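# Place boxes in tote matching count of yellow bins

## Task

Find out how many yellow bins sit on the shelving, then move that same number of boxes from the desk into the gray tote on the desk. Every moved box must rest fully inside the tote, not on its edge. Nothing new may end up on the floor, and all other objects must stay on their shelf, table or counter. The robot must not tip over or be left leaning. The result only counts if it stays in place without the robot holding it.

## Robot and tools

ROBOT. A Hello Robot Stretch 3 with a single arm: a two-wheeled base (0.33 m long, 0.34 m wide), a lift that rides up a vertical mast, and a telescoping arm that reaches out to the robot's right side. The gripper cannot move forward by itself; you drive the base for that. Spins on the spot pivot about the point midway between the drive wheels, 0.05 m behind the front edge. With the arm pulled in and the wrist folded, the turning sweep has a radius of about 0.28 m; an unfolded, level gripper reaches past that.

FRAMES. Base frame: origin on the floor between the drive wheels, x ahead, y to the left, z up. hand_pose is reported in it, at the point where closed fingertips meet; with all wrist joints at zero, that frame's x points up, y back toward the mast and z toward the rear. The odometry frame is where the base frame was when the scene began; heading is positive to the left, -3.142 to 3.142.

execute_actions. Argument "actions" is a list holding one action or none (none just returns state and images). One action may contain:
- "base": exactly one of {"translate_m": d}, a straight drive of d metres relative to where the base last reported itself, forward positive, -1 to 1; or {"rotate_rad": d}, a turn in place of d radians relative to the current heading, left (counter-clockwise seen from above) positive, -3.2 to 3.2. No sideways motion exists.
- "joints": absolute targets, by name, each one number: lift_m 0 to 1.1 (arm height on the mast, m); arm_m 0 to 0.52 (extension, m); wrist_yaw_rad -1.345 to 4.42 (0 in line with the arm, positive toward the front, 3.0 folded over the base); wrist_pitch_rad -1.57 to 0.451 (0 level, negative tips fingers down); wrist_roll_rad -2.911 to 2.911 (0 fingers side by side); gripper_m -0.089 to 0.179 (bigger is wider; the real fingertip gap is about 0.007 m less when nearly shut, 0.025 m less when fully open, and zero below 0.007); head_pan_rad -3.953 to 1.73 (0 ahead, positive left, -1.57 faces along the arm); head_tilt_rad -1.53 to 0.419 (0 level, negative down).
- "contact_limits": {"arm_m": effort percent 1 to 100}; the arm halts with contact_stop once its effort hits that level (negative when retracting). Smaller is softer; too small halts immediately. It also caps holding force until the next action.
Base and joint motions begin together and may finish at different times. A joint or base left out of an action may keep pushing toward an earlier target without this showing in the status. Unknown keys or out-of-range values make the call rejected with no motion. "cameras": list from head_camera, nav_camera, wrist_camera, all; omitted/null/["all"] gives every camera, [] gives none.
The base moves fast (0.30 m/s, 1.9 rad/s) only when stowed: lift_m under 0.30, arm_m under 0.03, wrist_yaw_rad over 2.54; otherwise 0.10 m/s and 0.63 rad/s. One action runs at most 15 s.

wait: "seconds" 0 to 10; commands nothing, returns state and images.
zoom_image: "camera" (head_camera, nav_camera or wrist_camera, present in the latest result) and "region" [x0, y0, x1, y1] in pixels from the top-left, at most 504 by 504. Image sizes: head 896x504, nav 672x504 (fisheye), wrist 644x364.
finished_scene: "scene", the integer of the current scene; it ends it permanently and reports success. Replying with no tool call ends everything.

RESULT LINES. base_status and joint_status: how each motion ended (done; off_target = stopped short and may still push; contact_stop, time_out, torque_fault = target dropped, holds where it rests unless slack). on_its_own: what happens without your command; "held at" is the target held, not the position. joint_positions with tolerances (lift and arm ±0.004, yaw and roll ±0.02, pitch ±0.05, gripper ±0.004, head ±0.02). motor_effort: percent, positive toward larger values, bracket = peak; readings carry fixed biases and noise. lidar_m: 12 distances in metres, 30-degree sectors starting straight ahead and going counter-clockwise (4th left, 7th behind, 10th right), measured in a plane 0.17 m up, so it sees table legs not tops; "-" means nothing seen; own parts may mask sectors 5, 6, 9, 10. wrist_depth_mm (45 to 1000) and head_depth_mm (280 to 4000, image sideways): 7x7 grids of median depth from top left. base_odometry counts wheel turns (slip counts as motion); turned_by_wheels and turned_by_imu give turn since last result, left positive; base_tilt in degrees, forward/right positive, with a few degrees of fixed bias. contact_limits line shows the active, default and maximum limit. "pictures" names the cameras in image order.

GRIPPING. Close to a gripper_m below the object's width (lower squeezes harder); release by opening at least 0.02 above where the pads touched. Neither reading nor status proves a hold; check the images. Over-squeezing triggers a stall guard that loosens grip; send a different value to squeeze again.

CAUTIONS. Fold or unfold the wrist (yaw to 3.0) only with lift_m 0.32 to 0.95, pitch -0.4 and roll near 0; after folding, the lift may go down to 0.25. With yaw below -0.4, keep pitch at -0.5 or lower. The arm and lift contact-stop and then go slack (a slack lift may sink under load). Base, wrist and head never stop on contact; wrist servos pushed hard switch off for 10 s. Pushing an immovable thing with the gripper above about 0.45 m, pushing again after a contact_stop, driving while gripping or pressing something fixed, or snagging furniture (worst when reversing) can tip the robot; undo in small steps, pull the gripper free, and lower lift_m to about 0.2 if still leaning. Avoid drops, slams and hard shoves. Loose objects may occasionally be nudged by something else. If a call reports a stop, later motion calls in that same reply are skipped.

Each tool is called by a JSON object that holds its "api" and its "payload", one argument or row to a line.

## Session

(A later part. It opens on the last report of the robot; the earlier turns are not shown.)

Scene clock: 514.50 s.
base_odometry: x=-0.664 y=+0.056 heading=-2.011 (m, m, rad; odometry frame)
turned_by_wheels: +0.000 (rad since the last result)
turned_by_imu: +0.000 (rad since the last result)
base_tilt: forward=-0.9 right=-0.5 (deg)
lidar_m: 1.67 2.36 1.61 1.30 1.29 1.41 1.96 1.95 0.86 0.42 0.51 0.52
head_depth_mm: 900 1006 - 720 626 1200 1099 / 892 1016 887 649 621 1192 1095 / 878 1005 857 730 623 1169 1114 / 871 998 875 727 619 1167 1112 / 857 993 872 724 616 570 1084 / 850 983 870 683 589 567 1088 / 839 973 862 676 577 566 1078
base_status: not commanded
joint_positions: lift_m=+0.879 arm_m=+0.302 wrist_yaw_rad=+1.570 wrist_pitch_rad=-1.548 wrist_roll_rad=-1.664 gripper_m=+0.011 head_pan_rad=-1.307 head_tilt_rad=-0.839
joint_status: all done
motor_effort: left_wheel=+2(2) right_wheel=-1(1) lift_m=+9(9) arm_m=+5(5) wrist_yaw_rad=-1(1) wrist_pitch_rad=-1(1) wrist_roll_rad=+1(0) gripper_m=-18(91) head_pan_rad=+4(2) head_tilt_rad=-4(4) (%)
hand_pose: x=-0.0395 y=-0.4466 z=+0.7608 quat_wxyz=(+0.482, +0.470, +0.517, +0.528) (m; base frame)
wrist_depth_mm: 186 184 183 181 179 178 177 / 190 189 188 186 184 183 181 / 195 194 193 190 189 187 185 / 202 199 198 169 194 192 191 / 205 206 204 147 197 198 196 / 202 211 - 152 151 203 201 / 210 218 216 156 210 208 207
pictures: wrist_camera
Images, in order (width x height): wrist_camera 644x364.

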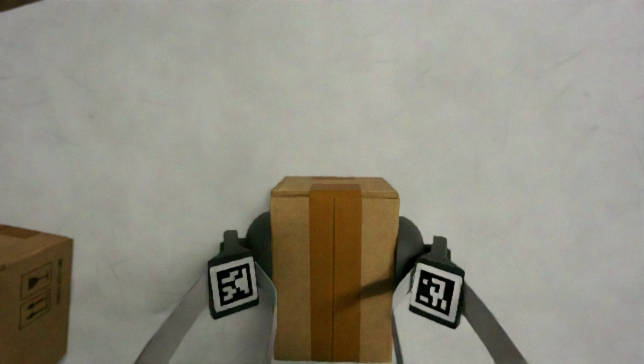

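{"api": "execute_actions", "payload": {
  "actions": [
    {"base": {"rotate_rad": 0.4}, "joints": {"lift_m": 1.012, "arm_m": 0.332, "wrist_roll_rad": -0.893, "head_pan_rad": -1.57, "head_tilt_rad": -0.85}}
  ],
  "cameras": ["wrist_camera"]
}}

{"api": "execute_actions", "payload": {
  "actions": [
    {"base": {"rotate_rad": 0.708}}
  ],
  "cameras": ["wrist_camera", "head_camera"]
}}

Scene clock: 526.50 s.
base_odometry: x=-0.664 y=+0.056 heading=-1.611 (m, m, rad; odometry frame)
turned_by_wheels: +0.400 (rad since the last result)
turned_by_imu: +0.404 (rad since the last result)
base_tilt: forward=-0.9 right=-0.5 (deg)
lidar_m: 2.37 1.78 1.32 1.29 1.34 2.00 1.94 0.86 0.42 0.42 0.51 1.47
head_depth_mm: 877 993 890 736 627 579 1104 / 867 999 888 732 624 578 1098 / - - 834 713 623 1173 1109 / 882 960 879 710 620 1171 1109 / 867 993 874 692 606 1162 1088 / 868 993 866 696 592 1158 1086 / 869 994 866 670 587 1158 1079
base_status: done
joint_positions: lift_m=+1.011 arm_m=+0.332 wrist_yaw_rad=+1.570 wrist_pitch_rad=-1.548 wrist_roll_rad=-0.897 gripper_m=+0.011 head_pan_rad=-1.563 head_tilt_rad=-0.840
joint_status: all done
motor_effort: left_wheel=-2(6) right_wheel=+0(5) lift_m=+38(40) arm_m=+5(7) wrist_yaw_rad=-1(1) wrist_pitch_rad=-1(1) wrist_roll_rad=+1(3) gripper_m=-19(19) head_pan_rad=-3(21) head_tilt_rad=-3(2) (%)
hand_pose: x=-0.0395 y=-0.4768 z=+0.8932 quat_wxyz=(+0.641, +0.634, +0.299, +0.313) (m; base frame)
wrist_depth_mm: - 313 306 303 208 295 261 / - 318 314 310 277 302 249 / 329 325 322 321 316 226 203 / 336 334 332 169 327 222 317 / 346 344 342 147 328 331 326 / 355 353 - 152 151 342 337 / 362 368 364 156 352 350 347
pictures: wrist_camera
Images, in order (width x height): wrist_camera 644x364.

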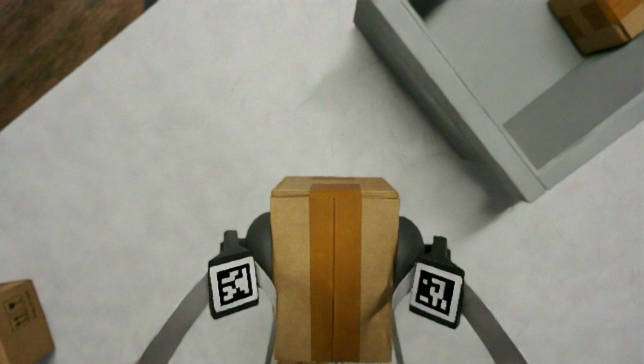

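Scene clock: 528.57 s.
base_odometry: x=-0.664 y=+0.056 heading=-0.903 (m, m, rad; odometry frame)
turned_by_wheels: +0.708 (rad since the last result)
turned_by_imu: +0.715 (rad since the last result)
base_tilt: forward=-0.9 right=-0.5 (deg)
lidar_m: 1.54 1.29 1.28 1.44 1.95 1.94 0.86 0.42 0.51 0.79 1.82 2.37
head_depth_mm: 941 1016 890 666 613 546 1046 / 986 1069 888 698 589 554 1096 / - - 694 638 612 1169 1115 / 1194 1301 852 646 634 1233 1114 / 1297 1483 872 705 1318 1222 1091 / 1413 1702 867 739 1401 1217 1078 / 1593 1964 1942 1549 1393 1217 1080
base_status: done
joint_positions: lift_m=+1.011 arm_m=+0.332 wrist_yaw_rad=+1.570 wrist_pitch_rad=-1.548 wrist_roll_rad=-0.897 gripper_m=+0.011 head_pan_rad=-1.563 head_tilt_rad=-0.840
joint_status: not commanded
motor_effort: left_wheel=-1(7) right_wheel=+1(5) lift_m=+38(39) arm_m=+4(4) wrist_yaw_rad=-1(1) wrist_pitch_rad=-1(1) wrist_roll_rad=+1(1) gripper_m=-19(19) head_pan_rad=-4(4) head_tilt_rad=-2(4) (%)
hand_pose: x=-0.0395 y=-0.4768 z=+0.8932 quat_wxyz=(+0.641, +0.634, +0.299, +0.313) (m; base frame)
wrist_depth_mm: 312 311 307 955 937 949 934 / 320 317 316 312 309 305 305 / 327 323 320 318 314 313 311 / 232 324 328 169 226 322 321 / 237 324 339 147 209 332 329 / 243 326 - 151 151 342 336 / 250 283 284 156 226 349 343
pictures: head_camera (sideways: a quarter turn clockwise sets it upright), wrist_camera
Images, in order (width x height): head_camera 896x504, wrist_camera 644x364.

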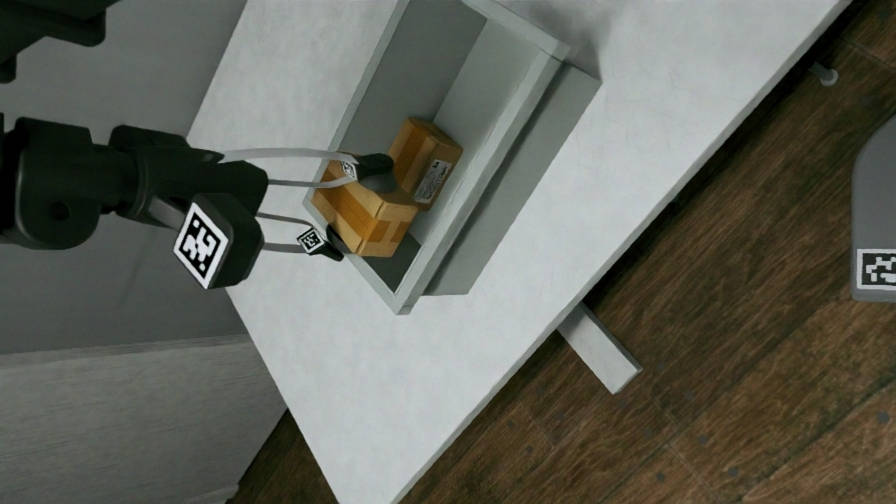

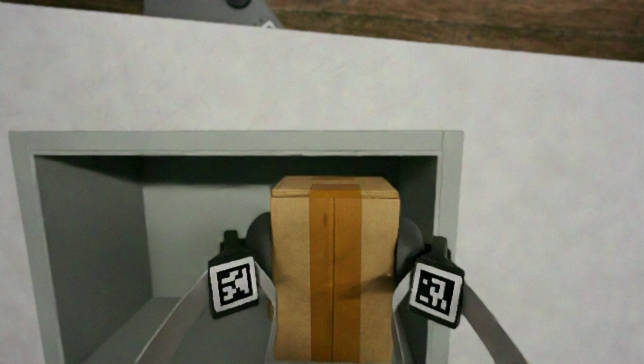

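{"api": "zoom_image", "payload": {
  "camera": "wrist_camera",
  "region": [240, 110, 490, 364]
}}

{"api": "zoom_image", "payload": {
  "camera": "wrist_camera",
  "region": [0, 110, 290, 364]
}}

Region (240, 110, 490, 364) of wrist_camera's 644x364 image, scaled by 1.984; it fills the left 496 columns of this view, and the rest is white.

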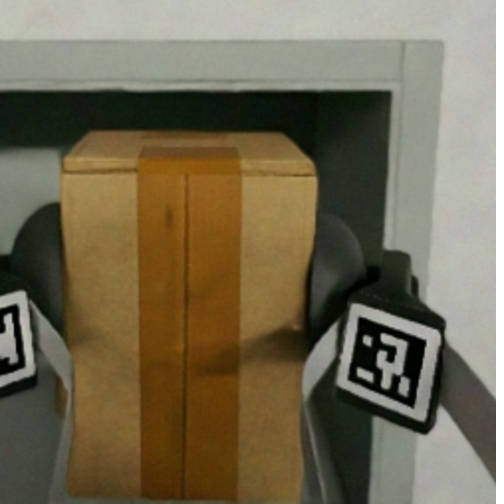

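Region (0, 110, 290, 364) of wrist_camera's 644x364 image, scaled by 1.738; it fills the top 441 rows of this view, and the rest is white.

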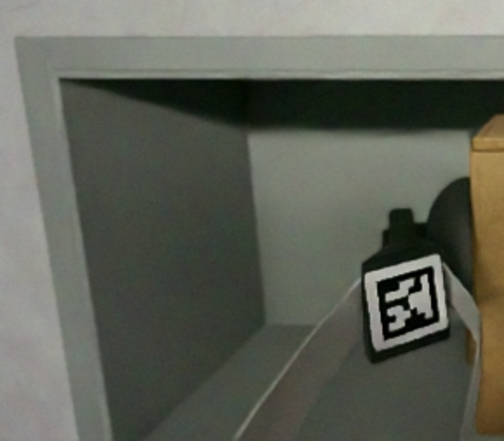

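{"api": "execute_actions", "payload": {
  "actions": [
    {"base": {"rotate_rad": 0.008}, "joints": {"lift_m": 0.945, "arm_m": 0.330}}
  ],
  "cameras": ["wrist_camera", "head_camera"]
}}

Scene clock: 557.00 s.
base_odometry: x=-0.664 y=+0.056 heading=-0.895 (m, m, rad; odometry frame)
turned_by_wheels: +0.008 (rad since the last result)
turned_by_imu: +0.008 (rad since the last result)
base_tilt: forward=-0.9 right=-0.5 (deg)
lidar_m: 1.53 1.29 1.28 1.45 1.95 1.94 0.86 0.42 0.51 0.79 1.84 2.37
head_depth_mm: 888 - 862 678 603 546 1055 / - 1080 888 698 588 554 1095 / - - 729 621 615 1176 1110 / 1180 1285 828 633 632 1234 1109 / 1300 1495 873 722 1323 1226 1089 / 1416 1713 871 739 1397 1215 1084 / 1619 2012 1960 1551 1395 1218 1085
base_status: done
joint_positions: lift_m=+0.946 arm_m=+0.330 wrist_yaw_rad=+1.570 wrist_pitch_rad=-1.548 wrist_roll_rad=-0.897 gripper_m=+0.011 head_pan_rad=-1.563 head_tilt_rad=-0.840
joint_status: all done
motor_effort: left_wheel=-1(7) right_wheel=+1(5) lift_m=+10(34) arm_m=-3(3) wrist_yaw_rad=-1(1) wrist_pitch_rad=-1(1) wrist_roll_rad=+1(1) gripper_m=-19(19) head_pan_rad=-2(3) head_tilt_rad=-4(5) (%)
hand_pose: x=-0.0395 y=-0.4753 z=+0.8277 quat_wxyz=(+0.641, +0.634, +0.299, +0.313) (m; base frame)
wrist_depth_mm: 249 248 245 245 244 878 887 / 256 255 252 251 248 246 242 / 261 257 256 254 252 249 249 / 223 265 263 145 147 155 256 / 235 272 269 147 171 155 263 / 235 280 - 152 151 269 270 / 236 285 274 156 190 278 278
pictures: head_camera (sideways: a quarter turn clockwise sets it upright), wrist_camera
Images, in order (width x height): head_camera 896x504, wrist_camera 644x364.

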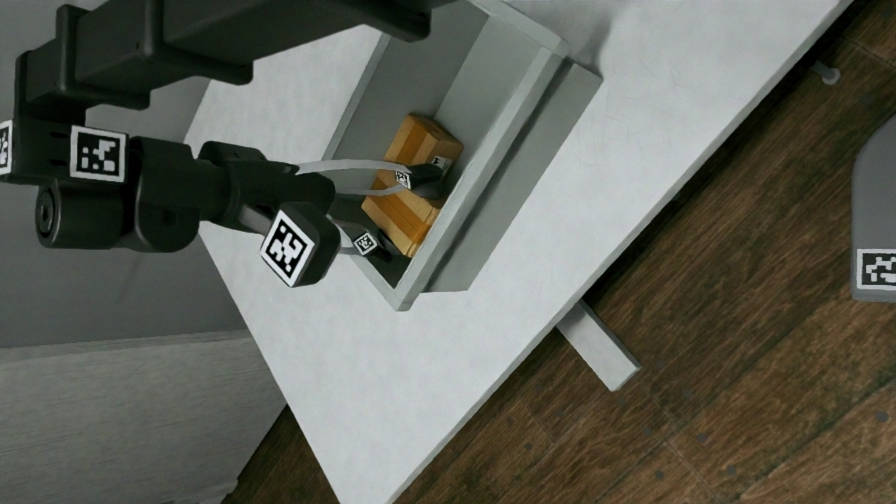

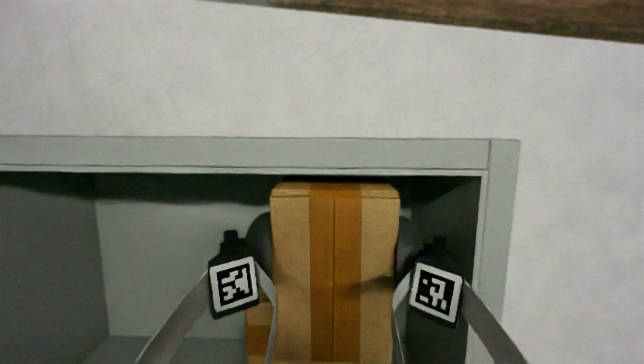

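{"api": "zoom_image", "payload": {
  "camera": "wrist_camera",
  "region": [200, 130, 520, 364]
}}

Region (200, 130, 520, 364) of wrist_camera's 644x364 image, scaled by 1.575; it fills the top 369 rows of this view, and the rest is white.

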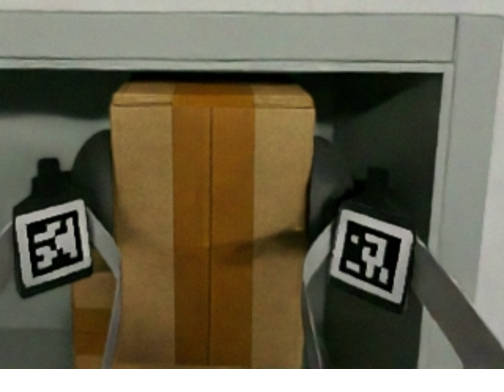

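{"api": "execute_actions", "payload": {
  "actions": [
    {"joints": {"lift_m": 0.882, "arm_m": 0.326}}
  ],
  "cameras": ["wrist_camera", "head_camera"]
}}

Scene clock: 566.27 s.
base_odometry: x=-0.664 y=+0.056 heading=-0.895 (m, m, rad; odometry frame)
turned_by_wheels: +0.000 (rad since the last result)
turned_by_imu: +0.000 (rad since the last result)
base_tilt: forward=-0.9 right=-0.4 (deg)
lidar_m: 1.53 1.29 1.28 1.45 1.95 1.95 0.86 0.42 0.51 0.79 1.84 2.37
head_depth_mm: 917 1012 - - 589 536 1048 / 990 - 887 699 588 554 1098 / 1074 - 725 673 612 1174 1110 / 1178 1311 904 653 634 1225 1113 / 1306 1496 873 723 1325 1220 1091 / 1420 1726 869 740 1399 1224 1087 / 1604 2007 1948 1559 1403 1220 1085
base_status: not commanded
joint_positions: lift_m=+0.883 arm_m=+0.326 wrist_yaw_rad=+1.570 wrist_pitch_rad=-1.548 wrist_roll_rad=-0.897 gripper_m=+0.011 head_pan_rad=-1.563 head_tilt_rad=-0.840
joint_status: all done
motor_effort: left_wheel=-2(2) right_wheel=+1(1) lift_m=+10(10) arm_m=-2(3) wrist_yaw_rad=-1(1) wrist_pitch_rad=-1(1) wrist_roll_rad=+1(1) gripper_m=-18(18) head_pan_rad=-2(2) head_tilt_rad=-4(3) (%)
hand_pose: x=-0.0395 y=-0.4713 z=+0.7647 quat_wxyz=(+0.641, +0.634, +0.299, +0.313) (m; base frame)
wrist_depth_mm: 190 188 186 185 184 181 181 / 195 193 192 189 188 186 185 / 199 198 197 194 192 191 189 / - 80 80 79 78 77 77 / 209 207 204 147 147 108 79 / 213 212 - 151 151 124 82 / 220 219 214 156 196 115 84
pictures: head_camera (sideways: a quarter turn clockwise sets it upright), wrist_camera
Images, in order (width x height): head_camera 896x504, wrist_camera 644x364.

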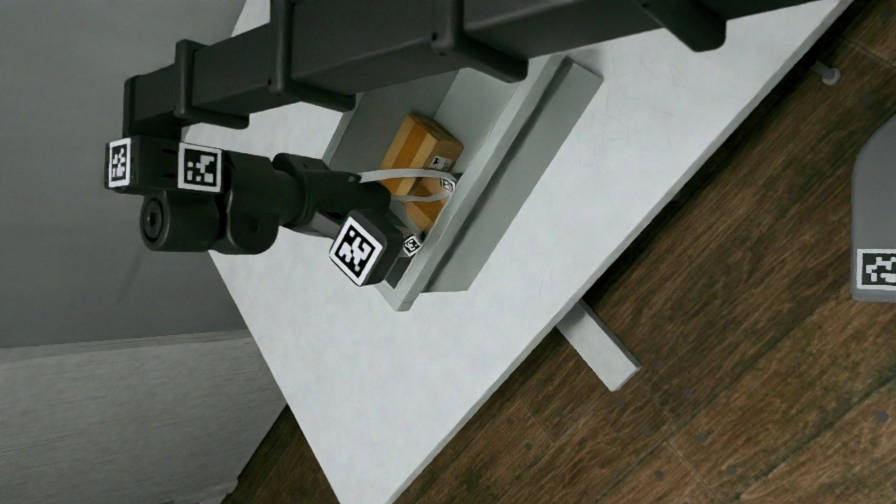

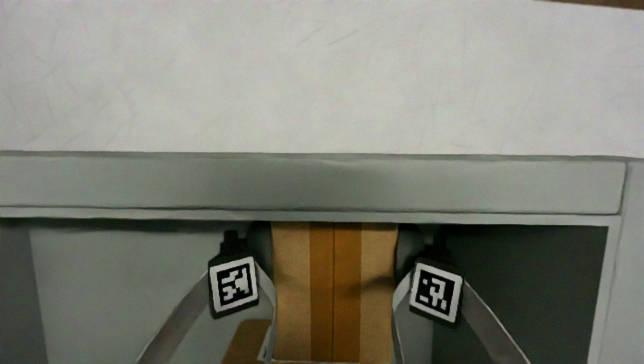

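{"api": "execute_actions", "payload": {
  "actions": [
    {"joints": {"lift_m": 0.879, "gripper_m": 0.092}}
  ],
  "cameras": ["wrist_camera"]
}}

{"api": "execute_actions", "payload": {
  "actions": [
    {"joints": {"lift_m": 1.005}}
  ],
  "cameras": ["wrist_camera", "head_camera"]
}}

Scene clock: 570.47 s.
base_odometry: x=-0.664 y=+0.056 heading=-0.895 (m, m, rad; odometry frame)
turned_by_wheels: +0.000 (rad since the last result)
turned_by_imu: +0.000 (rad since the last result)
base_tilt: forward=-0.9 right=-0.5 (deg)
lidar_m: 1.53 1.29 1.28 1.44 1.95 1.94 0.86 0.42 0.51 0.79 1.84 2.37
head_depth_mm: 917 1016 - - 590 537 1050 / 991 - 886 702 589 554 1099 / 1080 - 723 652 612 1173 1113 / 1179 1320 906 651 633 1235 1109 / 1298 1501 872 708 1322 1224 1090 / 1424 1727 868 739 1399 1221 1088 / 1618 1998 1965 1557 1393 1217 1081
base_status: not commanded
joint_positions: lift_m=+0.880 arm_m=+0.326 wrist_yaw_rad=+1.570 wrist_pitch_rad=-1.551 wrist_roll_rad=-0.896 gripper_m=+0.092 head_pan_rad=-1.563 head_tilt_rad=-0.840
joint_status: all done
motor_effort: left_wheel=-2(2) right_wheel=+1(1) lift_m=+9(10) arm_m=-2(3) wrist_yaw_rad=-1(1) wrist_pitch_rad=+0(1) wrist_roll_rad=+0(1) gripper_m=+2(79) head_pan_rad=-3(3) head_tilt_rad=-4(3) (%)
hand_pose: x=-0.0403 y=-0.4713 z=+0.7618 quat_wxyz=(+0.640, +0.634, +0.300, +0.312) (m; base frame)
wrist_depth_mm: 187 185 184 182 180 178 177 / 192 190 189 187 185 183 181 / 197 195 194 192 190 188 186 / - 78 77 76 75 75 74 / 207 204 200 148 77 104 76 / 211 210 207 152 153 118 84 / 217 216 212 157 202 137 83
pictures: wrist_camera
Images, in order (width x height): wrist_camera 644x364.

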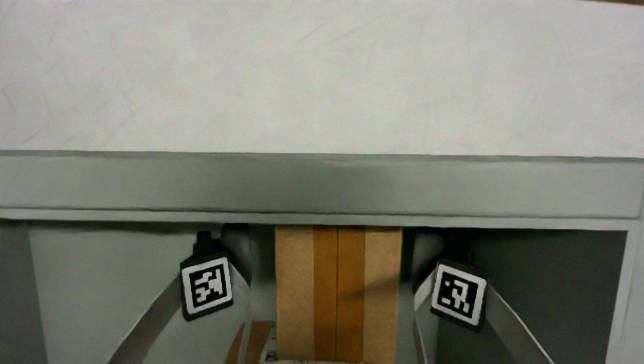

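Scene clock: 572.43 s.
base_odometry: x=-0.664 y=+0.056 heading=-0.895 (m, m, rad; odometry frame)
turned_by_wheels: +0.000 (rad since the last result)
turned_by_imu: +0.000 (rad since the last result)
base_tilt: forward=-0.9 right=-0.5 (deg)
lidar_m: 1.53 1.28 1.28 1.45 1.95 1.95 0.86 0.42 0.51 0.79 1.84 2.37
head_depth_mm: 960 1016 891 668 603 545 1049 / 990 1063 888 698 589 553 1098 / - - 747 677 614 1167 1113 / 1200 1332 877 660 634 1230 1110 / 1301 1496 874 708 1318 1228 1085 / 1424 1722 867 739 1401 1222 1082 / 1617 2010 1962 1560 1400 1221 1084
base_status: not commanded
joint_positions: lift_m=+1.004 arm_m=+0.326 wrist_yaw_rad=+1.570 wrist_pitch_rad=-1.551 wrist_roll_rad=-0.896 gripper_m=+0.092 head_pan_rad=-1.563 head_tilt_rad=-0.840
joint_status: all done
motor_effort: left_wheel=-1(2) right_wheel=+1(1) lift_m=+37(41) arm_m=-2(2) wrist_yaw_rad=-1(1) wrist_pitch_rad=+0(0) wrist_roll_rad=+1(1) gripper_m=-1(2) head_pan_rad=-3(3) head_tilt_rad=-5(4) (%)
hand_pose: x=-0.0403 y=-0.4713 z=+0.8863 quat_wxyz=(+0.640, +0.634, +0.300, +0.312) (m; base frame)
wrist_depth_mm: 308 305 301 959 952 935 926 / 315 311 308 306 302 299 300 / 319 317 314 311 307 307 304 / 219 301 323 270 233 314 311 / 230 321 331 277 319 323 320 / 236 303 337 286 318 333 331 / 242 276 290 290 265 346 342
pictures: head_camera (sideways: a quarter turn clockwise sets it upright), wrist_camera
Images, in order (width x height): head_camera 896x504, wrist_camera 644x364.

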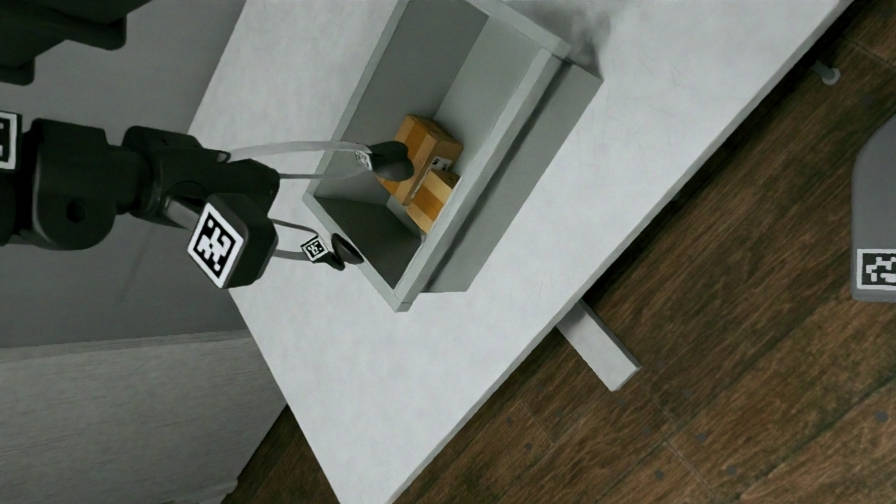

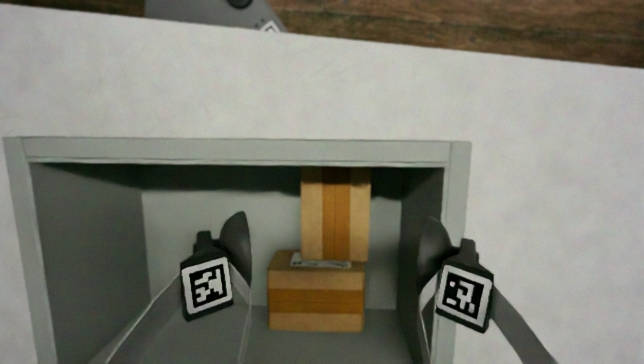

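{"api": "execute_actions", "payload": {
  "actions": [
    {"base": {"rotate_rad": -0.943}, "joints": {"arm_m": 0.52, "wrist_roll_rad": -1.81, "gripper_m": 0.11, "head_pan_rad": -1.9, "head_tilt_rad": -0.85}}
  ]
}}

Scene clock: 587.77 s.
base_odometry: x=-0.664 y=+0.056 heading=-1.838 (m, m, rad; odometry frame)
turned_by_wheels: -0.943 (rad since the last result)
turned_by_imu: -0.952 (rad since the last result)
base_tilt: forward=-0.9 right=-0.5 (deg)
lidar_m: 2.21 2.35 1.44 1.28 1.29 1.54 1.95 1.86 0.86 0.42 0.51 0.79
head_depth_mm: 1189 - - 700 1393 1241 1097 / - - 834 702 1302 1234 1096 / - - 884 730 635 1239 1130 / - 1072 873 725 619 1209 1124 / 974 1059 872 724 618 1163 1104 / 890 1013 863 721 615 557 1086 / 862 974 863 714 613 535 1083
base_status: done
joint_positions: lift_m=+1.004 arm_m=+0.520 wrist_yaw_rad=+1.570 wrist_pitch_rad=-1.550 wrist_roll_rad=-1.807 gripper_m=+0.110 head_pan_rad=-1.893 head_tilt_rad=-0.840
joint_status: all done
motor_effort: left_wheel=+1(7) right_wheel=-1(4) lift_m=+37(38) arm_m=+5(5) wrist_yaw_rad=-1(1) wrist_pitch_rad=+0(0) wrist_roll_rad=-2(1) gripper_m=+1(66) head_pan_rad=-3(26) head_tilt_rad=-5(4) (%)
hand_pose: x=-0.0400 y=-0.6646 z=+0.8862 quat_wxyz=(+0.444, +0.432, +0.551, +0.559) (m; base frame)
wrist_depth_mm: 304 302 299 298 293 293 288 / 314 310 307 305 302 299 296 / 323 321 316 313 310 307 305 / 330 329 325 273 316 315 313 / 341 336 331 280 327 322 321 / 350 346 342 338 335 330 329 / 359 355 355 351 348 344 340
pictures: head_camera (sideways: a quarter turn clockwise sets it upright), nav_camera (sideways: a quarter turn counterclockwise sets it upright), wrist_camera
Images, in order (width x height): head_camera 896x504, nav_camera 672x504, wrist_camera 644x364.

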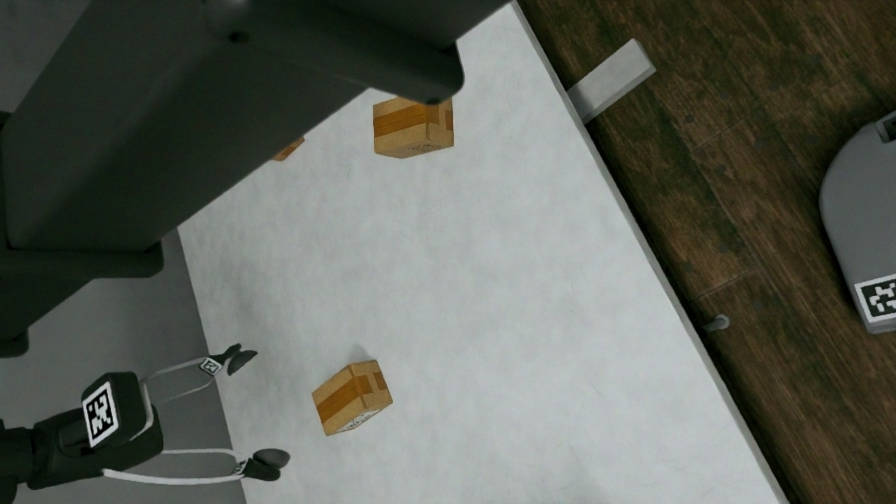

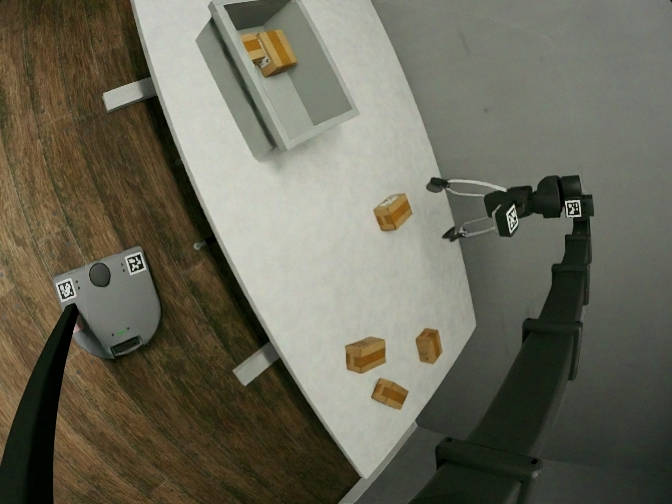

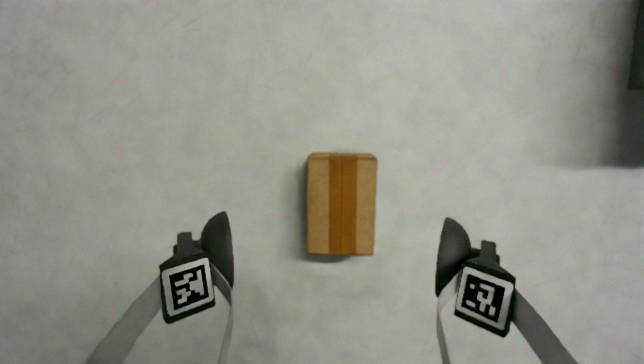

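{"api": "execute_actions", "payload": {
  "actions": [
    {"base": {"rotate_rad": 0.007}, "joints": {"lift_m": 0.878, "arm_m": 0.516, "wrist_roll_rad": -1.79, "gripper_m": 0.1}}
  ],
  "cameras": ["wrist_camera"]
}}

Scene clock: 596.00 s.
base_odometry: x=-0.664 y=+0.056 heading=-1.831 (m, m, rad; odometry frame)
turned_by_wheels: +0.007 (rad since the last result)
turned_by_imu: +0.007 (rad since the last result)
base_tilt: forward=-0.9 right=-0.4 (deg)
lidar_m: 2.25 2.32 1.44 1.28 1.29 1.55 1.94 1.84 0.86 0.42 0.51 0.79
head_depth_mm: 1231 1447 893 736 - - - / 1149 1126 884 720 - 1193 1101 / 1077 1112 938 - 629 1230 1133 / 1010 1106 - 709 619 1206 1124 / 936 - 850 723 615 1162 1104 / 870 1021 790 722 616 558 1086 / 821 976 865 718 611 536 1084
base_status: done
joint_positions: lift_m=+0.879 arm_m=+0.516 wrist_yaw_rad=+1.570 wrist_pitch_rad=-1.549 wrist_roll_rad=-1.794 gripper_m=+0.100 head_pan_rad=-1.893 head_tilt_rad=-0.840
joint_status: all done
motor_effort: left_wheel=+1(5) right_wheel=-1(6) lift_m=+9(36) arm_m=-3(6) wrist_yaw_rad=-1(1) wrist_pitch_rad=+0(1) wrist_roll_rad=+1(4) gripper_m=+0(48) head_pan_rad=-4(3) head_tilt_rad=-4(4) (%)
hand_pose: x=-0.0399 y=-0.6611 z=+0.7608 quat_wxyz=(+0.447, +0.435, +0.548, +0.557) (m; base frame)
wrist_depth_mm: 184 184 182 180 179 177 176 / 190 189 187 185 184 182 180 / 196 194 192 189 188 187 184 / 201 199 197 151 192 191 190 / 206 204 202 149 150 197 195 / 212 211 209 153 203 202 201 / 219 218 216 158 210 209 207
pictures: wrist_camera
Images, in order (width x height): wrist_camera 644x364.

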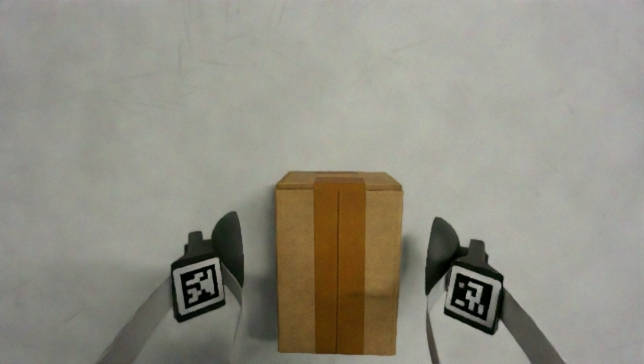

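{"api": "execute_actions", "payload": {
  "actions": [
    {"joints": {"gripper_m": 0.01}}
  ],
  "cameras": ["wrist_camera"]
}}

Scene clock: 600.27 s.
base_odometry: x=-0.664 y=+0.056 heading=-1.831 (m, m, rad; odometry frame)
turned_by_wheels: +0.000 (rad since the last result)
turned_by_imu: +0.000 (rad since the last result)
base_tilt: forward=-0.9 right=-0.5 (deg)
lidar_m: 2.25 2.32 1.44 1.28 1.28 1.55 1.94 1.84 0.86 0.42 0.51 0.80
head_depth_mm: 1233 1439 892 737 - - - / 1144 1123 888 720 - 1192 1099 / 1069 1119 940 - 627 1233 1129 / 1002 1108 - 709 618 1209 1129 / 934 - 872 721 618 1166 1107 / 869 1020 788 720 614 557 1087 / 822 975 861 717 613 534 1083
base_status: not commanded
joint_positions: lift_m=+0.879 arm_m=+0.516 wrist_yaw_rad=+1.570 wrist_pitch_rad=-1.548 wrist_roll_rad=-1.794 gripper_m=+0.011 head_pan_rad=-1.893 head_tilt_rad=-0.840
joint_status: all done
motor_effort: left_wheel=+1(1) right_wheel=-1(1) lift_m=+9(9) arm_m=-3(3) wrist_yaw_rad=-1(1) wrist_pitch_rad=-1(2) wrist_roll_rad=+1(1) gripper_m=-19(93) head_pan_rad=-4(3) head_tilt_rad=-4(4) (%)
hand_pose: x=-0.0397 y=-0.6611 z=+0.7608 quat_wxyz=(+0.447, +0.435, +0.548, +0.557) (m; base frame)
wrist_depth_mm: 184 183 182 180 179 178 176 / 190 188 187 186 184 182 181 / 195 193 192 190 188 187 185 / 201 199 197 150 192 191 190 / 206 205 202 146 196 197 196 / 213 211 - 151 150 203 201 / 219 217 215 155 209 208 206
pictures: wrist_camera
Images, in order (width x height): wrist_camera 644x364.

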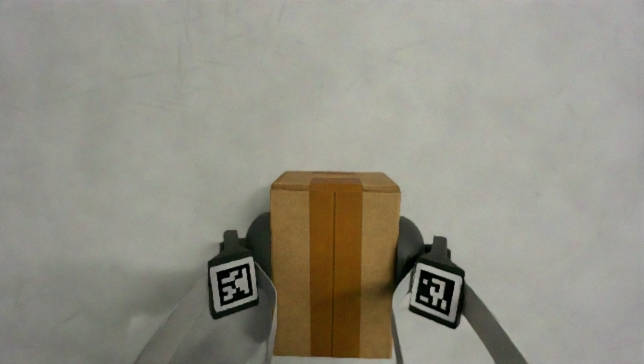

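{"api": "execute_actions", "payload": {
  "actions": [
    {"base": {"rotate_rad": 0.22}, "joints": {"lift_m": 1.012, "arm_m": 0.336, "wrist_roll_rad": -1.198, "head_pan_rad": -1.45, "head_tilt_rad": -0.85}}
  ],
  "cameras": []
}}

{"api": "execute_actions", "payload": {
  "actions": [
    {"base": {"rotate_rad": 0.4065}}
  ],
  "cameras": ["wrist_camera", "head_camera"]
}}

Scene clock: 611.43 s.
base_odometry: x=-0.664 y=+0.056 heading=-1.611 (m, m, rad; odometry frame)
turned_by_wheels: +0.220 (rad since the last result)
turned_by_imu: +0.222 (rad since the last result)
base_tilt: forward=-0.9 right=-0.5 (deg)
lidar_m: 2.37 1.78 1.33 1.28 1.34 2.01 1.95 0.86 0.42 0.42 0.51 1.47
head_depth_mm: 848 964 895 735 627 567 1102 / - - 885 731 626 564 1097 / 869 978 832 712 622 573 1113 / 870 997 874 708 619 1165 1112 / 884 1008 874 704 603 1167 1089 / 896 1018 870 694 604 1178 1087 / 909 1018 866 652 601 1194 1083
base_status: done
joint_positions: lift_m=+1.011 arm_m=+0.336 wrist_yaw_rad=+1.570 wrist_pitch_rad=-1.548 wrist_roll_rad=-1.201 gripper_m=+0.011 head_pan_rad=-1.457 head_tilt_rad=-0.840
joint_status: all done
motor_effort: left_wheel=-1(7) right_wheel=+0(5) lift_m=+39(41) arm_m=-2(6) wrist_yaw_rad=-1(1) wrist_pitch_rad=-1(1) wrist_roll_rad=+0(0) gripper_m=-19(19) head_pan_rad=+4(29) head_tilt_rad=-4(3) (%)
hand_pose: x=-0.0396 y=-0.4813 z=+0.8932 quat_wxyz=(+0.588, +0.579, +0.393, +0.406) (m; base frame)
wrist_depth_mm: 314 309 305 304 280 295 292 / 319 319 313 313 307 300 296 / 329 327 323 320 317 307 299 / 337 334 331 150 325 231 229 / 347 343 341 146 327 330 328 / 357 356 - 150 150 340 338 / 368 364 361 155 352 350 347
pictures: none
No camera images: the call's "cameras" was empty. Leave "cameras" out to get every camera's image.

Scene clock: 613.03 s.
base_odometry: x=-0.664 y=+0.056 heading=-1.205 (m, m, rad; odometry frame)
turned_by_wheels: +0.406 (rad since the last result)
turned_by_imu: +0.410 (rad since the last result)
base_tilt: forward=-0.9 right=-0.4 (deg)
lidar_m: 2.02 1.38 1.28 1.30 2.09 1.95 0.88 0.86 0.42 0.51 0.79 2.37
head_depth_mm: 852 965 892 736 627 545 1068 / - - 888 684 624 553 1100 / 961 1054 703 709 600 574 1110 / 1007 1089 739 693 619 1211 1110 / 1074 1102 773 665 632 1223 1090 / 1153 1312 870 685 1285 1220 1086 / 1237 1485 864 717 1367 1215 1082
base_status: done
joint_positions: lift_m=+1.011 arm_m=+0.336 wrist_yaw_rad=+1.570 wrist_pitch_rad=-1.548 wrist_roll_rad=-1.201 gripper_m=+0.011 head_pan_rad=-1.457 head_tilt_rad=-0.840
joint_status: not commanded
motor_effort: left_wheel=-1(7) right_wheel=+0(5) lift_m=+38(39) arm_m=-3(2) wrist_yaw_rad=-1(1) wrist_pitch_rad=-1(1) wrist_roll_rad=+1(1) gripper_m=-19(18) head_pan_rad=+3(5) head_tilt_rad=-4(4) (%)
hand_pose: x=-0.0396 y=-0.4812 z=+0.8932 quat_wxyz=(+0.588, +0.579, +0.393, +0.406) (m; base frame)
wrist_depth_mm: 311 308 304 299 296 295 293 / 319 316 211 273 270 260 223 / 328 325 242 315 313 266 239 / 338 336 286 150 301 273 237 / 347 345 287 146 277 283 237 / 356 357 - 151 150 256 225 / 369 366 363 155 223 348 346
pictures: head_camera (sideways: a quarter turn clockwise sets it upright), wrist_camera
Images, in order (width x height): head_camera 896x504, wrist_camera 644x364.

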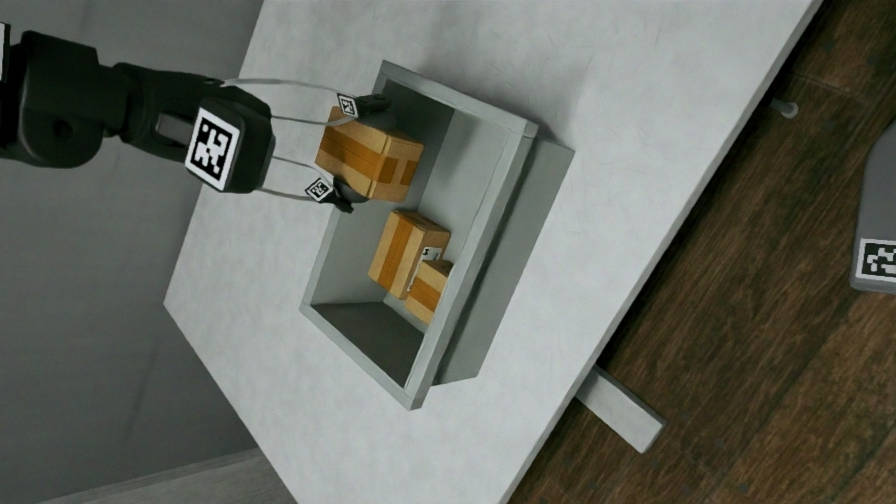

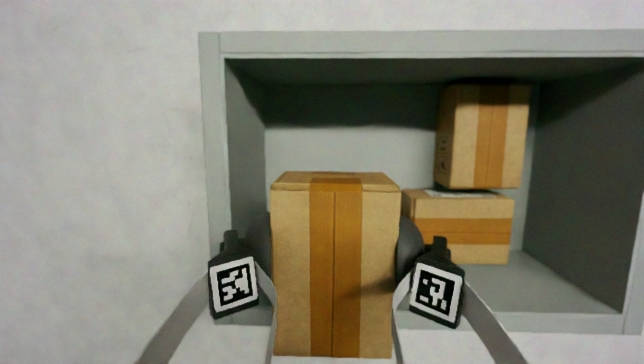

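{"api": "zoom_image", "payload": {
  "camera": "wrist_camera",
  "region": [180, 20, 440, 364]
}}

{"api": "zoom_image", "payload": {
  "camera": "wrist_camera",
  "region": [380, 20, 644, 364]
}}

Region (180, 20, 440, 364) of wrist_camera's 644x364 image, scaled by 1.465; it fills the left 381 columns of this view, and the rest is white.

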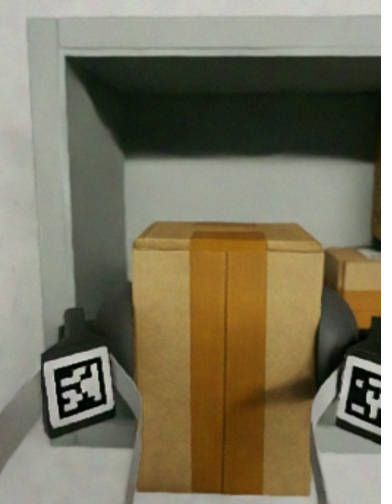

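Region (380, 20, 644, 364) of wrist_camera's 644x364 image, scaled by 1.465; it fills the left 387 columns of this view, and the rest is white.

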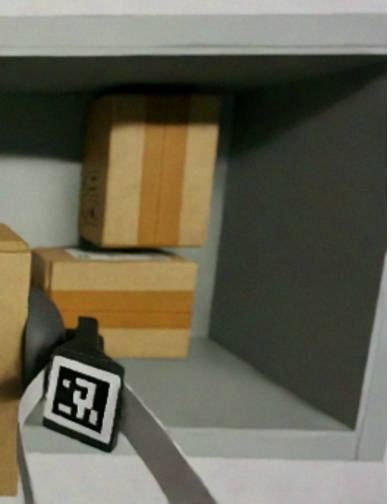

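{"api": "execute_actions", "payload": {
  "actions": [
    {"base": {"rotate_rad": -0.005}, "joints": {"lift_m": 0.883, "arm_m": 0.343}}
  ],
  "cameras": ["wrist_camera", "head_camera"]
}}

Scene clock: 631.83 s.
base_odometry: x=-0.664 y=+0.056 heading=-1.210 (m, m, rad; odometry frame)
turned_by_wheels: -0.005 (rad since the last result)
turned_by_imu: -0.005 (rad since the last result)
base_tilt: forward=-0.9 right=-0.5 (deg)
lidar_m: 2.04 1.38 1.28 1.30 2.09 1.95 0.89 0.86 0.42 0.51 0.79 2.37
head_depth_mm: 845 - 892 734 625 546 1068 / 890 - 874 675 624 554 1100 / 946 1057 906 656 598 574 1112 / 1004 1086 733 691 620 1209 1113 / 1066 1101 771 662 632 1228 1088 / 1143 1307 871 678 1286 1218 1084 / 1233 1465 864 716 1368 1220 1082
base_status: done
joint_positions: lift_m=+0.884 arm_m=+0.343 wrist_yaw_rad=+1.570 wrist_pitch_rad=-1.548 wrist_roll_rad=-1.201 gripper_m=+0.011 head_pan_rad=-1.457 head_tilt_rad=-0.840
joint_status: all done
motor_effort: left_wheel=-2(4) right_wheel=+0(1) lift_m=+10(35) arm_m=+5(4) wrist_yaw_rad=-1(1) wrist_pitch_rad=-1(1) wrist_roll_rad=+1(1) gripper_m=-19(19) head_pan_rad=+4(3) head_tilt_rad=-3(2) (%)
hand_pose: x=-0.0396 y=-0.4877 z=+0.7657 quat_wxyz=(+0.588, +0.579, +0.393, +0.406) (m; base frame)
wrist_depth_mm: 86 112 156 156 156 156 134 / 86 112 187 187 186 182 136 / 86 112 192 192 191 187 140 / 86 112 197 150 196 185 143 / 87 112 188 146 183 162 149 / 88 112 - 150 150 153 151 / 90 105 173 155 172 157 156
pictures: head_camera (sideways: a quarter turn clockwise sets it upright), wrist_camera
Images, in order (width x height): head_camera 896x504, wrist_camera 644x364.

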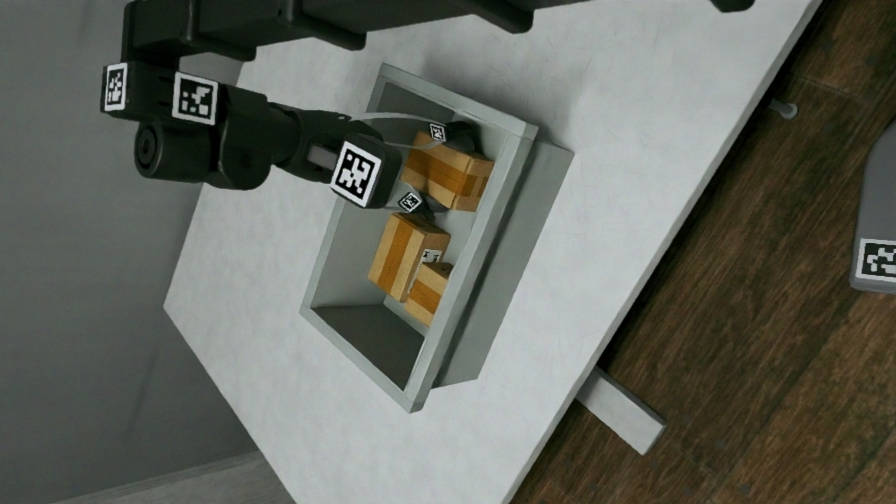

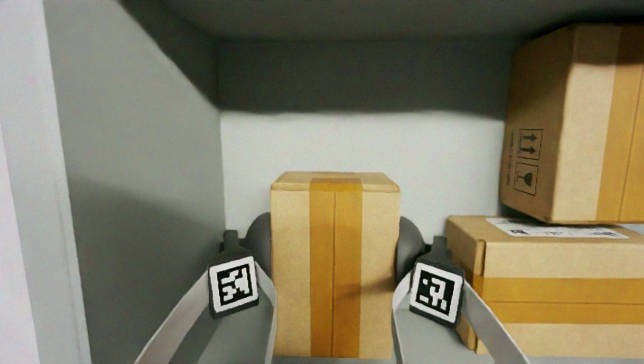

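{"api": "execute_actions", "payload": {
  "actions": [
    {"joints": {"lift_m": 0.879, "gripper_m": 0.09}}
  ],
  "cameras": ["wrist_camera"]
}}

{"api": "execute_actions", "payload": {
  "actions": [
    {"joints": {"lift_m": 1.005}}
  ],
  "cameras": ["wrist_camera"]
}}

Scene clock: 635.70 s.
base_odometry: x=-0.664 y=+0.056 heading=-1.210 (m, m, rad; odometry frame)
turned_by_wheels: +0.000 (rad since the last result)
turned_by_imu: +0.000 (rad since the last result)
base_tilt: forward=-0.9 right=-0.4 (deg)
lidar_m: 2.04 1.38 1.28 1.31 2.09 1.95 0.89 0.86 0.42 0.51 0.79 2.37
head_depth_mm: 848 - 890 738 615 546 1073 / 889 - 877 677 624 555 1095 / 951 1049 908 661 599 574 1113 / 1005 1085 735 684 619 1202 1109 / 1071 1099 771 663 632 1228 1086 / 1145 1297 871 686 1289 1224 1083 / 1240 1470 864 718 1361 1219 1084
base_status: not commanded
joint_positions: lift_m=+0.880 arm_m=+0.343 wrist_yaw_rad=+1.570 wrist_pitch_rad=-1.548 wrist_roll_rad=-1.201 gripper_m=+0.090 head_pan_rad=-1.457 head_tilt_rad=-0.840
joint_status: all done
motor_effort: left_wheel=-1(2) right_wheel=+0(1) lift_m=+9(9) arm_m=+5(5) wrist_yaw_rad=-1(1) wrist_pitch_rad=-1(1) wrist_roll_rad=+0(1) gripper_m=+1(81) head_pan_rad=+3(2) head_tilt_rad=-4(5) (%)
hand_pose: x=-0.0396 y=-0.4877 z=+0.7617 quat_wxyz=(+0.588, +0.579, +0.393, +0.406) (m; base frame)
wrist_depth_mm: 86 112 156 156 156 156 131 / 86 112 185 184 183 179 133 / 86 112 188 189 187 184 136 / 86 112 193 150 192 186 140 / 86 112 198 147 194 162 145 / 86 109 207 151 177 148 147 / 87 105 173 157 172 154 151
pictures: wrist_camera
Images, in order (width x height): wrist_camera 644x364.

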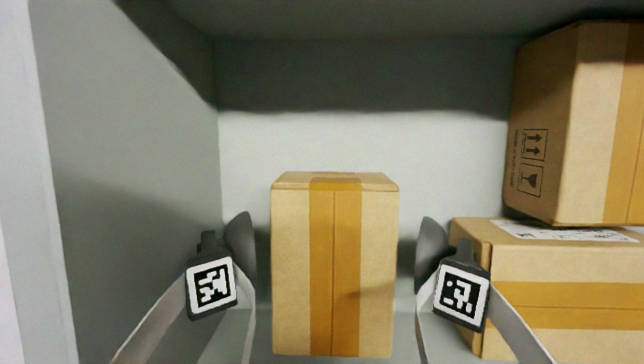

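Scene clock: 637.67 s.
base_odometry: x=-0.664 y=+0.056 heading=-1.210 (m, m, rad; odometry frame)
turned_by_wheels: +0.000 (rad since the last result)
turned_by_imu: +0.000 (rad since the last result)
base_tilt: forward=-0.9 right=-0.5 (deg)
lidar_m: 2.04 1.38 1.28 1.30 2.09 1.95 0.89 0.86 0.42 0.51 0.80 2.37
head_depth_mm: 849 963 892 738 627 547 1064 / - - 886 683 623 554 1098 / 961 1052 884 668 598 574 1109 / 1005 1086 735 693 620 1206 1108 / 1069 1103 769 662 632 1226 1087 / 1147 1308 866 677 1274 1221 1084 / 1234 1465 866 715 1366 1224 1079
base_status: not commanded
joint_positions: lift_m=+1.004 arm_m=+0.343 wrist_yaw_rad=+1.570 wrist_pitch_rad=-1.548 wrist_roll_rad=-1.201 gripper_m=+0.090 head_pan_rad=-1.457 head_tilt_rad=-0.840
joint_status: all done
motor_effort: left_wheel=-1(1) right_wheel=+0(1) lift_m=+38(38) arm_m=+5(5) wrist_yaw_rad=-1(1) wrist_pitch_rad=-1(1) wrist_roll_rad=+1(1) gripper_m=+1(1) head_pan_rad=+3(4) head_tilt_rad=-4(4) (%)
hand_pose: x=-0.0394 y=-0.4877 z=+0.8862 quat_wxyz=(+0.588, +0.579, +0.393, +0.406) (m; base frame)
wrist_depth_mm: 305 302 195 188 186 184 183 / 312 311 224 301 297 252 227 / 323 318 243 311 306 258 238 / 330 327 244 269 313 268 237 / 343 337 299 277 298 275 236 / 352 346 232 240 240 240 225 / 359 354 354 349 346 345 342
pictures: wrist_camera
Images, in order (width x height): wrist_camera 644x364.

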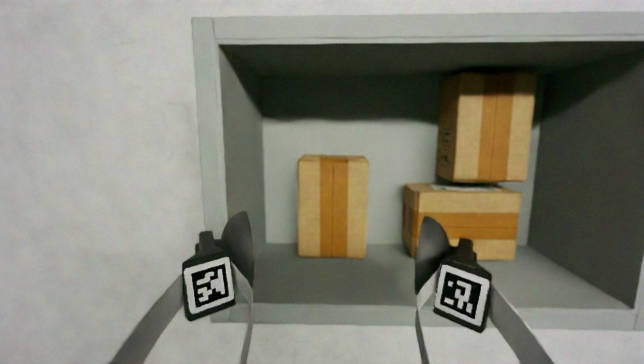

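{"api": "execute_actions", "payload": {
  "actions": [
    {"base": {"rotate_rad": -1.11}, "joints": {"arm_m": 0.419, "wrist_roll_rad": -0.188, "gripper_m": 0.14, "head_pan_rad": -1.3, "head_tilt_rad": -0.85}}
  ],
  "cameras": ["wrist_camera", "nav_camera"]
}}

Scene clock: 659.27 s.
base_odometry: x=-0.664 y=+0.056 heading=-2.320 (m, m, rad; odometry frame)
turned_by_wheels: -1.110 (rad since the last result)
turned_by_imu: -1.121 (rad since the last result)
base_tilt: forward=-0.9 right=-0.5 (deg)
lidar_m: 0.79 2.42 2.22 1.41 1.28 1.29 2.15 1.95 1.74 0.86 0.41 0.51
head_depth_mm: 1099 - 868 704 671 1241 1103 / 1050 1082 886 703 650 1238 1096 / 997 1088 880 729 625 1235 1111 / 949 1060 878 724 619 1186 1110 / 909 1021 874 723 617 1132 1090 / 871 988 870 722 616 557 1081 / 832 956 863 717 613 536 1085
base_status: done
joint_positions: lift_m=+1.004 arm_m=+0.419 wrist_yaw_rad=+1.570 wrist_pitch_rad=-1.548 wrist_roll_rad=-0.192 gripper_m=+0.140 head_pan_rad=-1.307 head_tilt_rad=-0.840
joint_status: all done
motor_effort: left_wheel=+1(7) right_wheel=-1(7) lift_m=+38(37) arm_m=+4(8) wrist_yaw_rad=-1(1) wrist_pitch_rad=-1(1) wrist_roll_rad=+0(1) gripper_m=-1(82) head_pan_rad=+3(17) head_tilt_rad=-5(4) (%)
hand_pose: x=-0.0395 y=-0.5639 z=+0.8862 quat_wxyz=(+0.705, +0.703, +0.060, +0.075) (m; base frame)
wrist_depth_mm: 308 303 300 298 294 292 291 / - 309 308 306 302 300 297 / - 320 316 314 309 305 302 / - 330 322 320 317 314 312 / - - 332 278 325 322 316 / - - 341 341 334 - 284 / - - 355 350 316 344 298
pictures: nav_camera (sideways: a quarter turn counterclockwise sets it upright), wrist_camera
Images, in order (width x height): nav_camera 672x504, wrist_camera 644x364.

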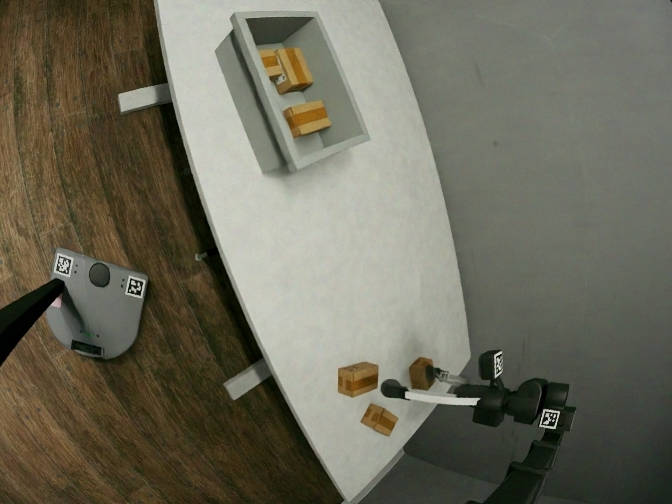

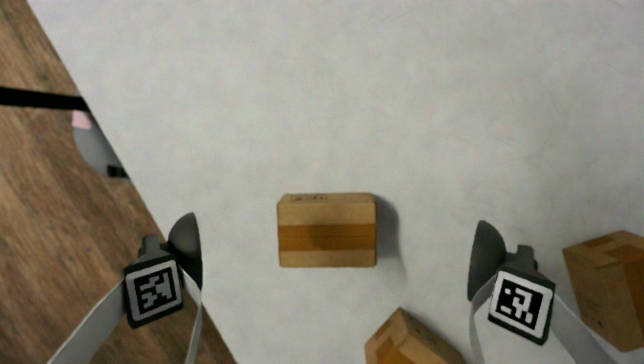

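{"api": "zoom_image", "payload": {
  "camera": "wrist_camera",
  "region": [220, 150, 450, 330]
}}

Region (220, 150, 450, 330) of wrist_camera's 644x364 image, scaled by 2.191; it fills the top 394 rows of this view, and the rest is white.

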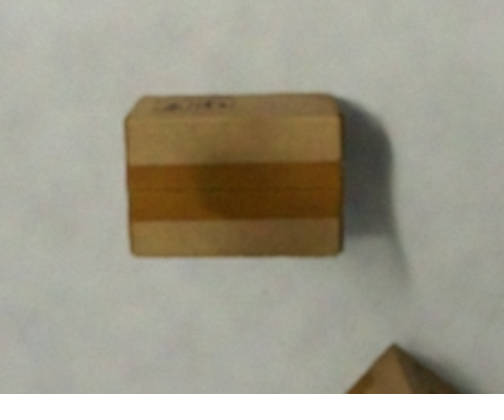

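{"api": "execute_actions", "payload": {
  "actions": [
    {"base": {"rotate_rad": -0.0437}, "joints": {"lift_m": 0.878, "wrist_roll_rad": -0.256, "gripper_m": 0.13}}
  ],
  "cameras": ["wrist_camera"]
}}

Scene clock: 667.20 s.
base_odometry: x=-0.664 y=+0.056 heading=-2.363 (m, m, rad; odometry frame)
turned_by_wheels: -0.044 (rad since the last result)
turned_by_imu: -0.044 (rad since the last result)
base_tilt: forward=-0.9 right=-0.5 (deg)
lidar_m: 0.79 2.22 2.35 1.44 1.28 1.29 1.54 1.95 1.86 0.86 0.42 0.51
head_depth_mm: 1149 - 841 727 1325 1244 1099 / 1088 1121 862 702 650 1237 1096 / 1031 1108 879 730 622 1231 1111 / 971 1069 876 727 620 1206 1104 / 924 1027 868 724 617 1163 1088 / 881 987 868 719 616 556 1089 / 841 960 865 719 614 535 1082
base_status: done
joint_positions: lift_m=+0.879 arm_m=+0.419 wrist_yaw_rad=+1.570 wrist_pitch_rad=-1.548 wrist_roll_rad=-0.252 gripper_m=+0.130 head_pan_rad=-1.307 head_tilt_rad=-0.840
joint_status: all done
motor_effort: left_wheel=+1(7) right_wheel=-1(6) lift_m=+9(34) arm_m=+4(5) wrist_yaw_rad=-1(1) wrist_pitch_rad=-1(1) wrist_roll_rad=-2(5) gripper_m=+1(49) head_pan_rad=+3(4) head_tilt_rad=-5(4) (%)
hand_pose: x=-0.0395 y=-0.5639 z=+0.7608 quat_wxyz=(+0.703, +0.700, +0.081, +0.097) (m; base frame)
wrist_depth_mm: 187 185 183 182 179 178 176 / 191 190 187 185 184 182 180 / 196 194 192 190 188 187 185 / 202 200 198 194 193 192 190 / 941 205 202 150 150 196 195 / - 212 207 154 154 - 201 / - 218 215 213 211 210 206
pictures: wrist_camera
Images, in order (width x height): wrist_camera 644x364.

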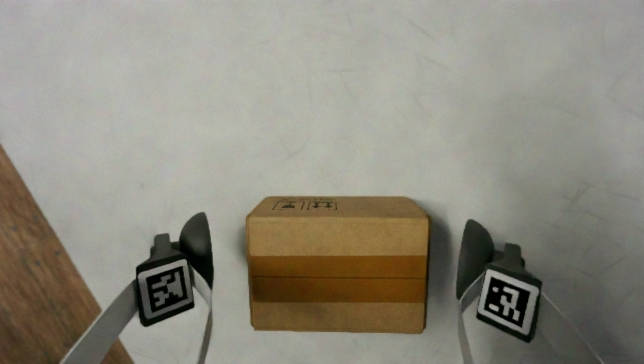

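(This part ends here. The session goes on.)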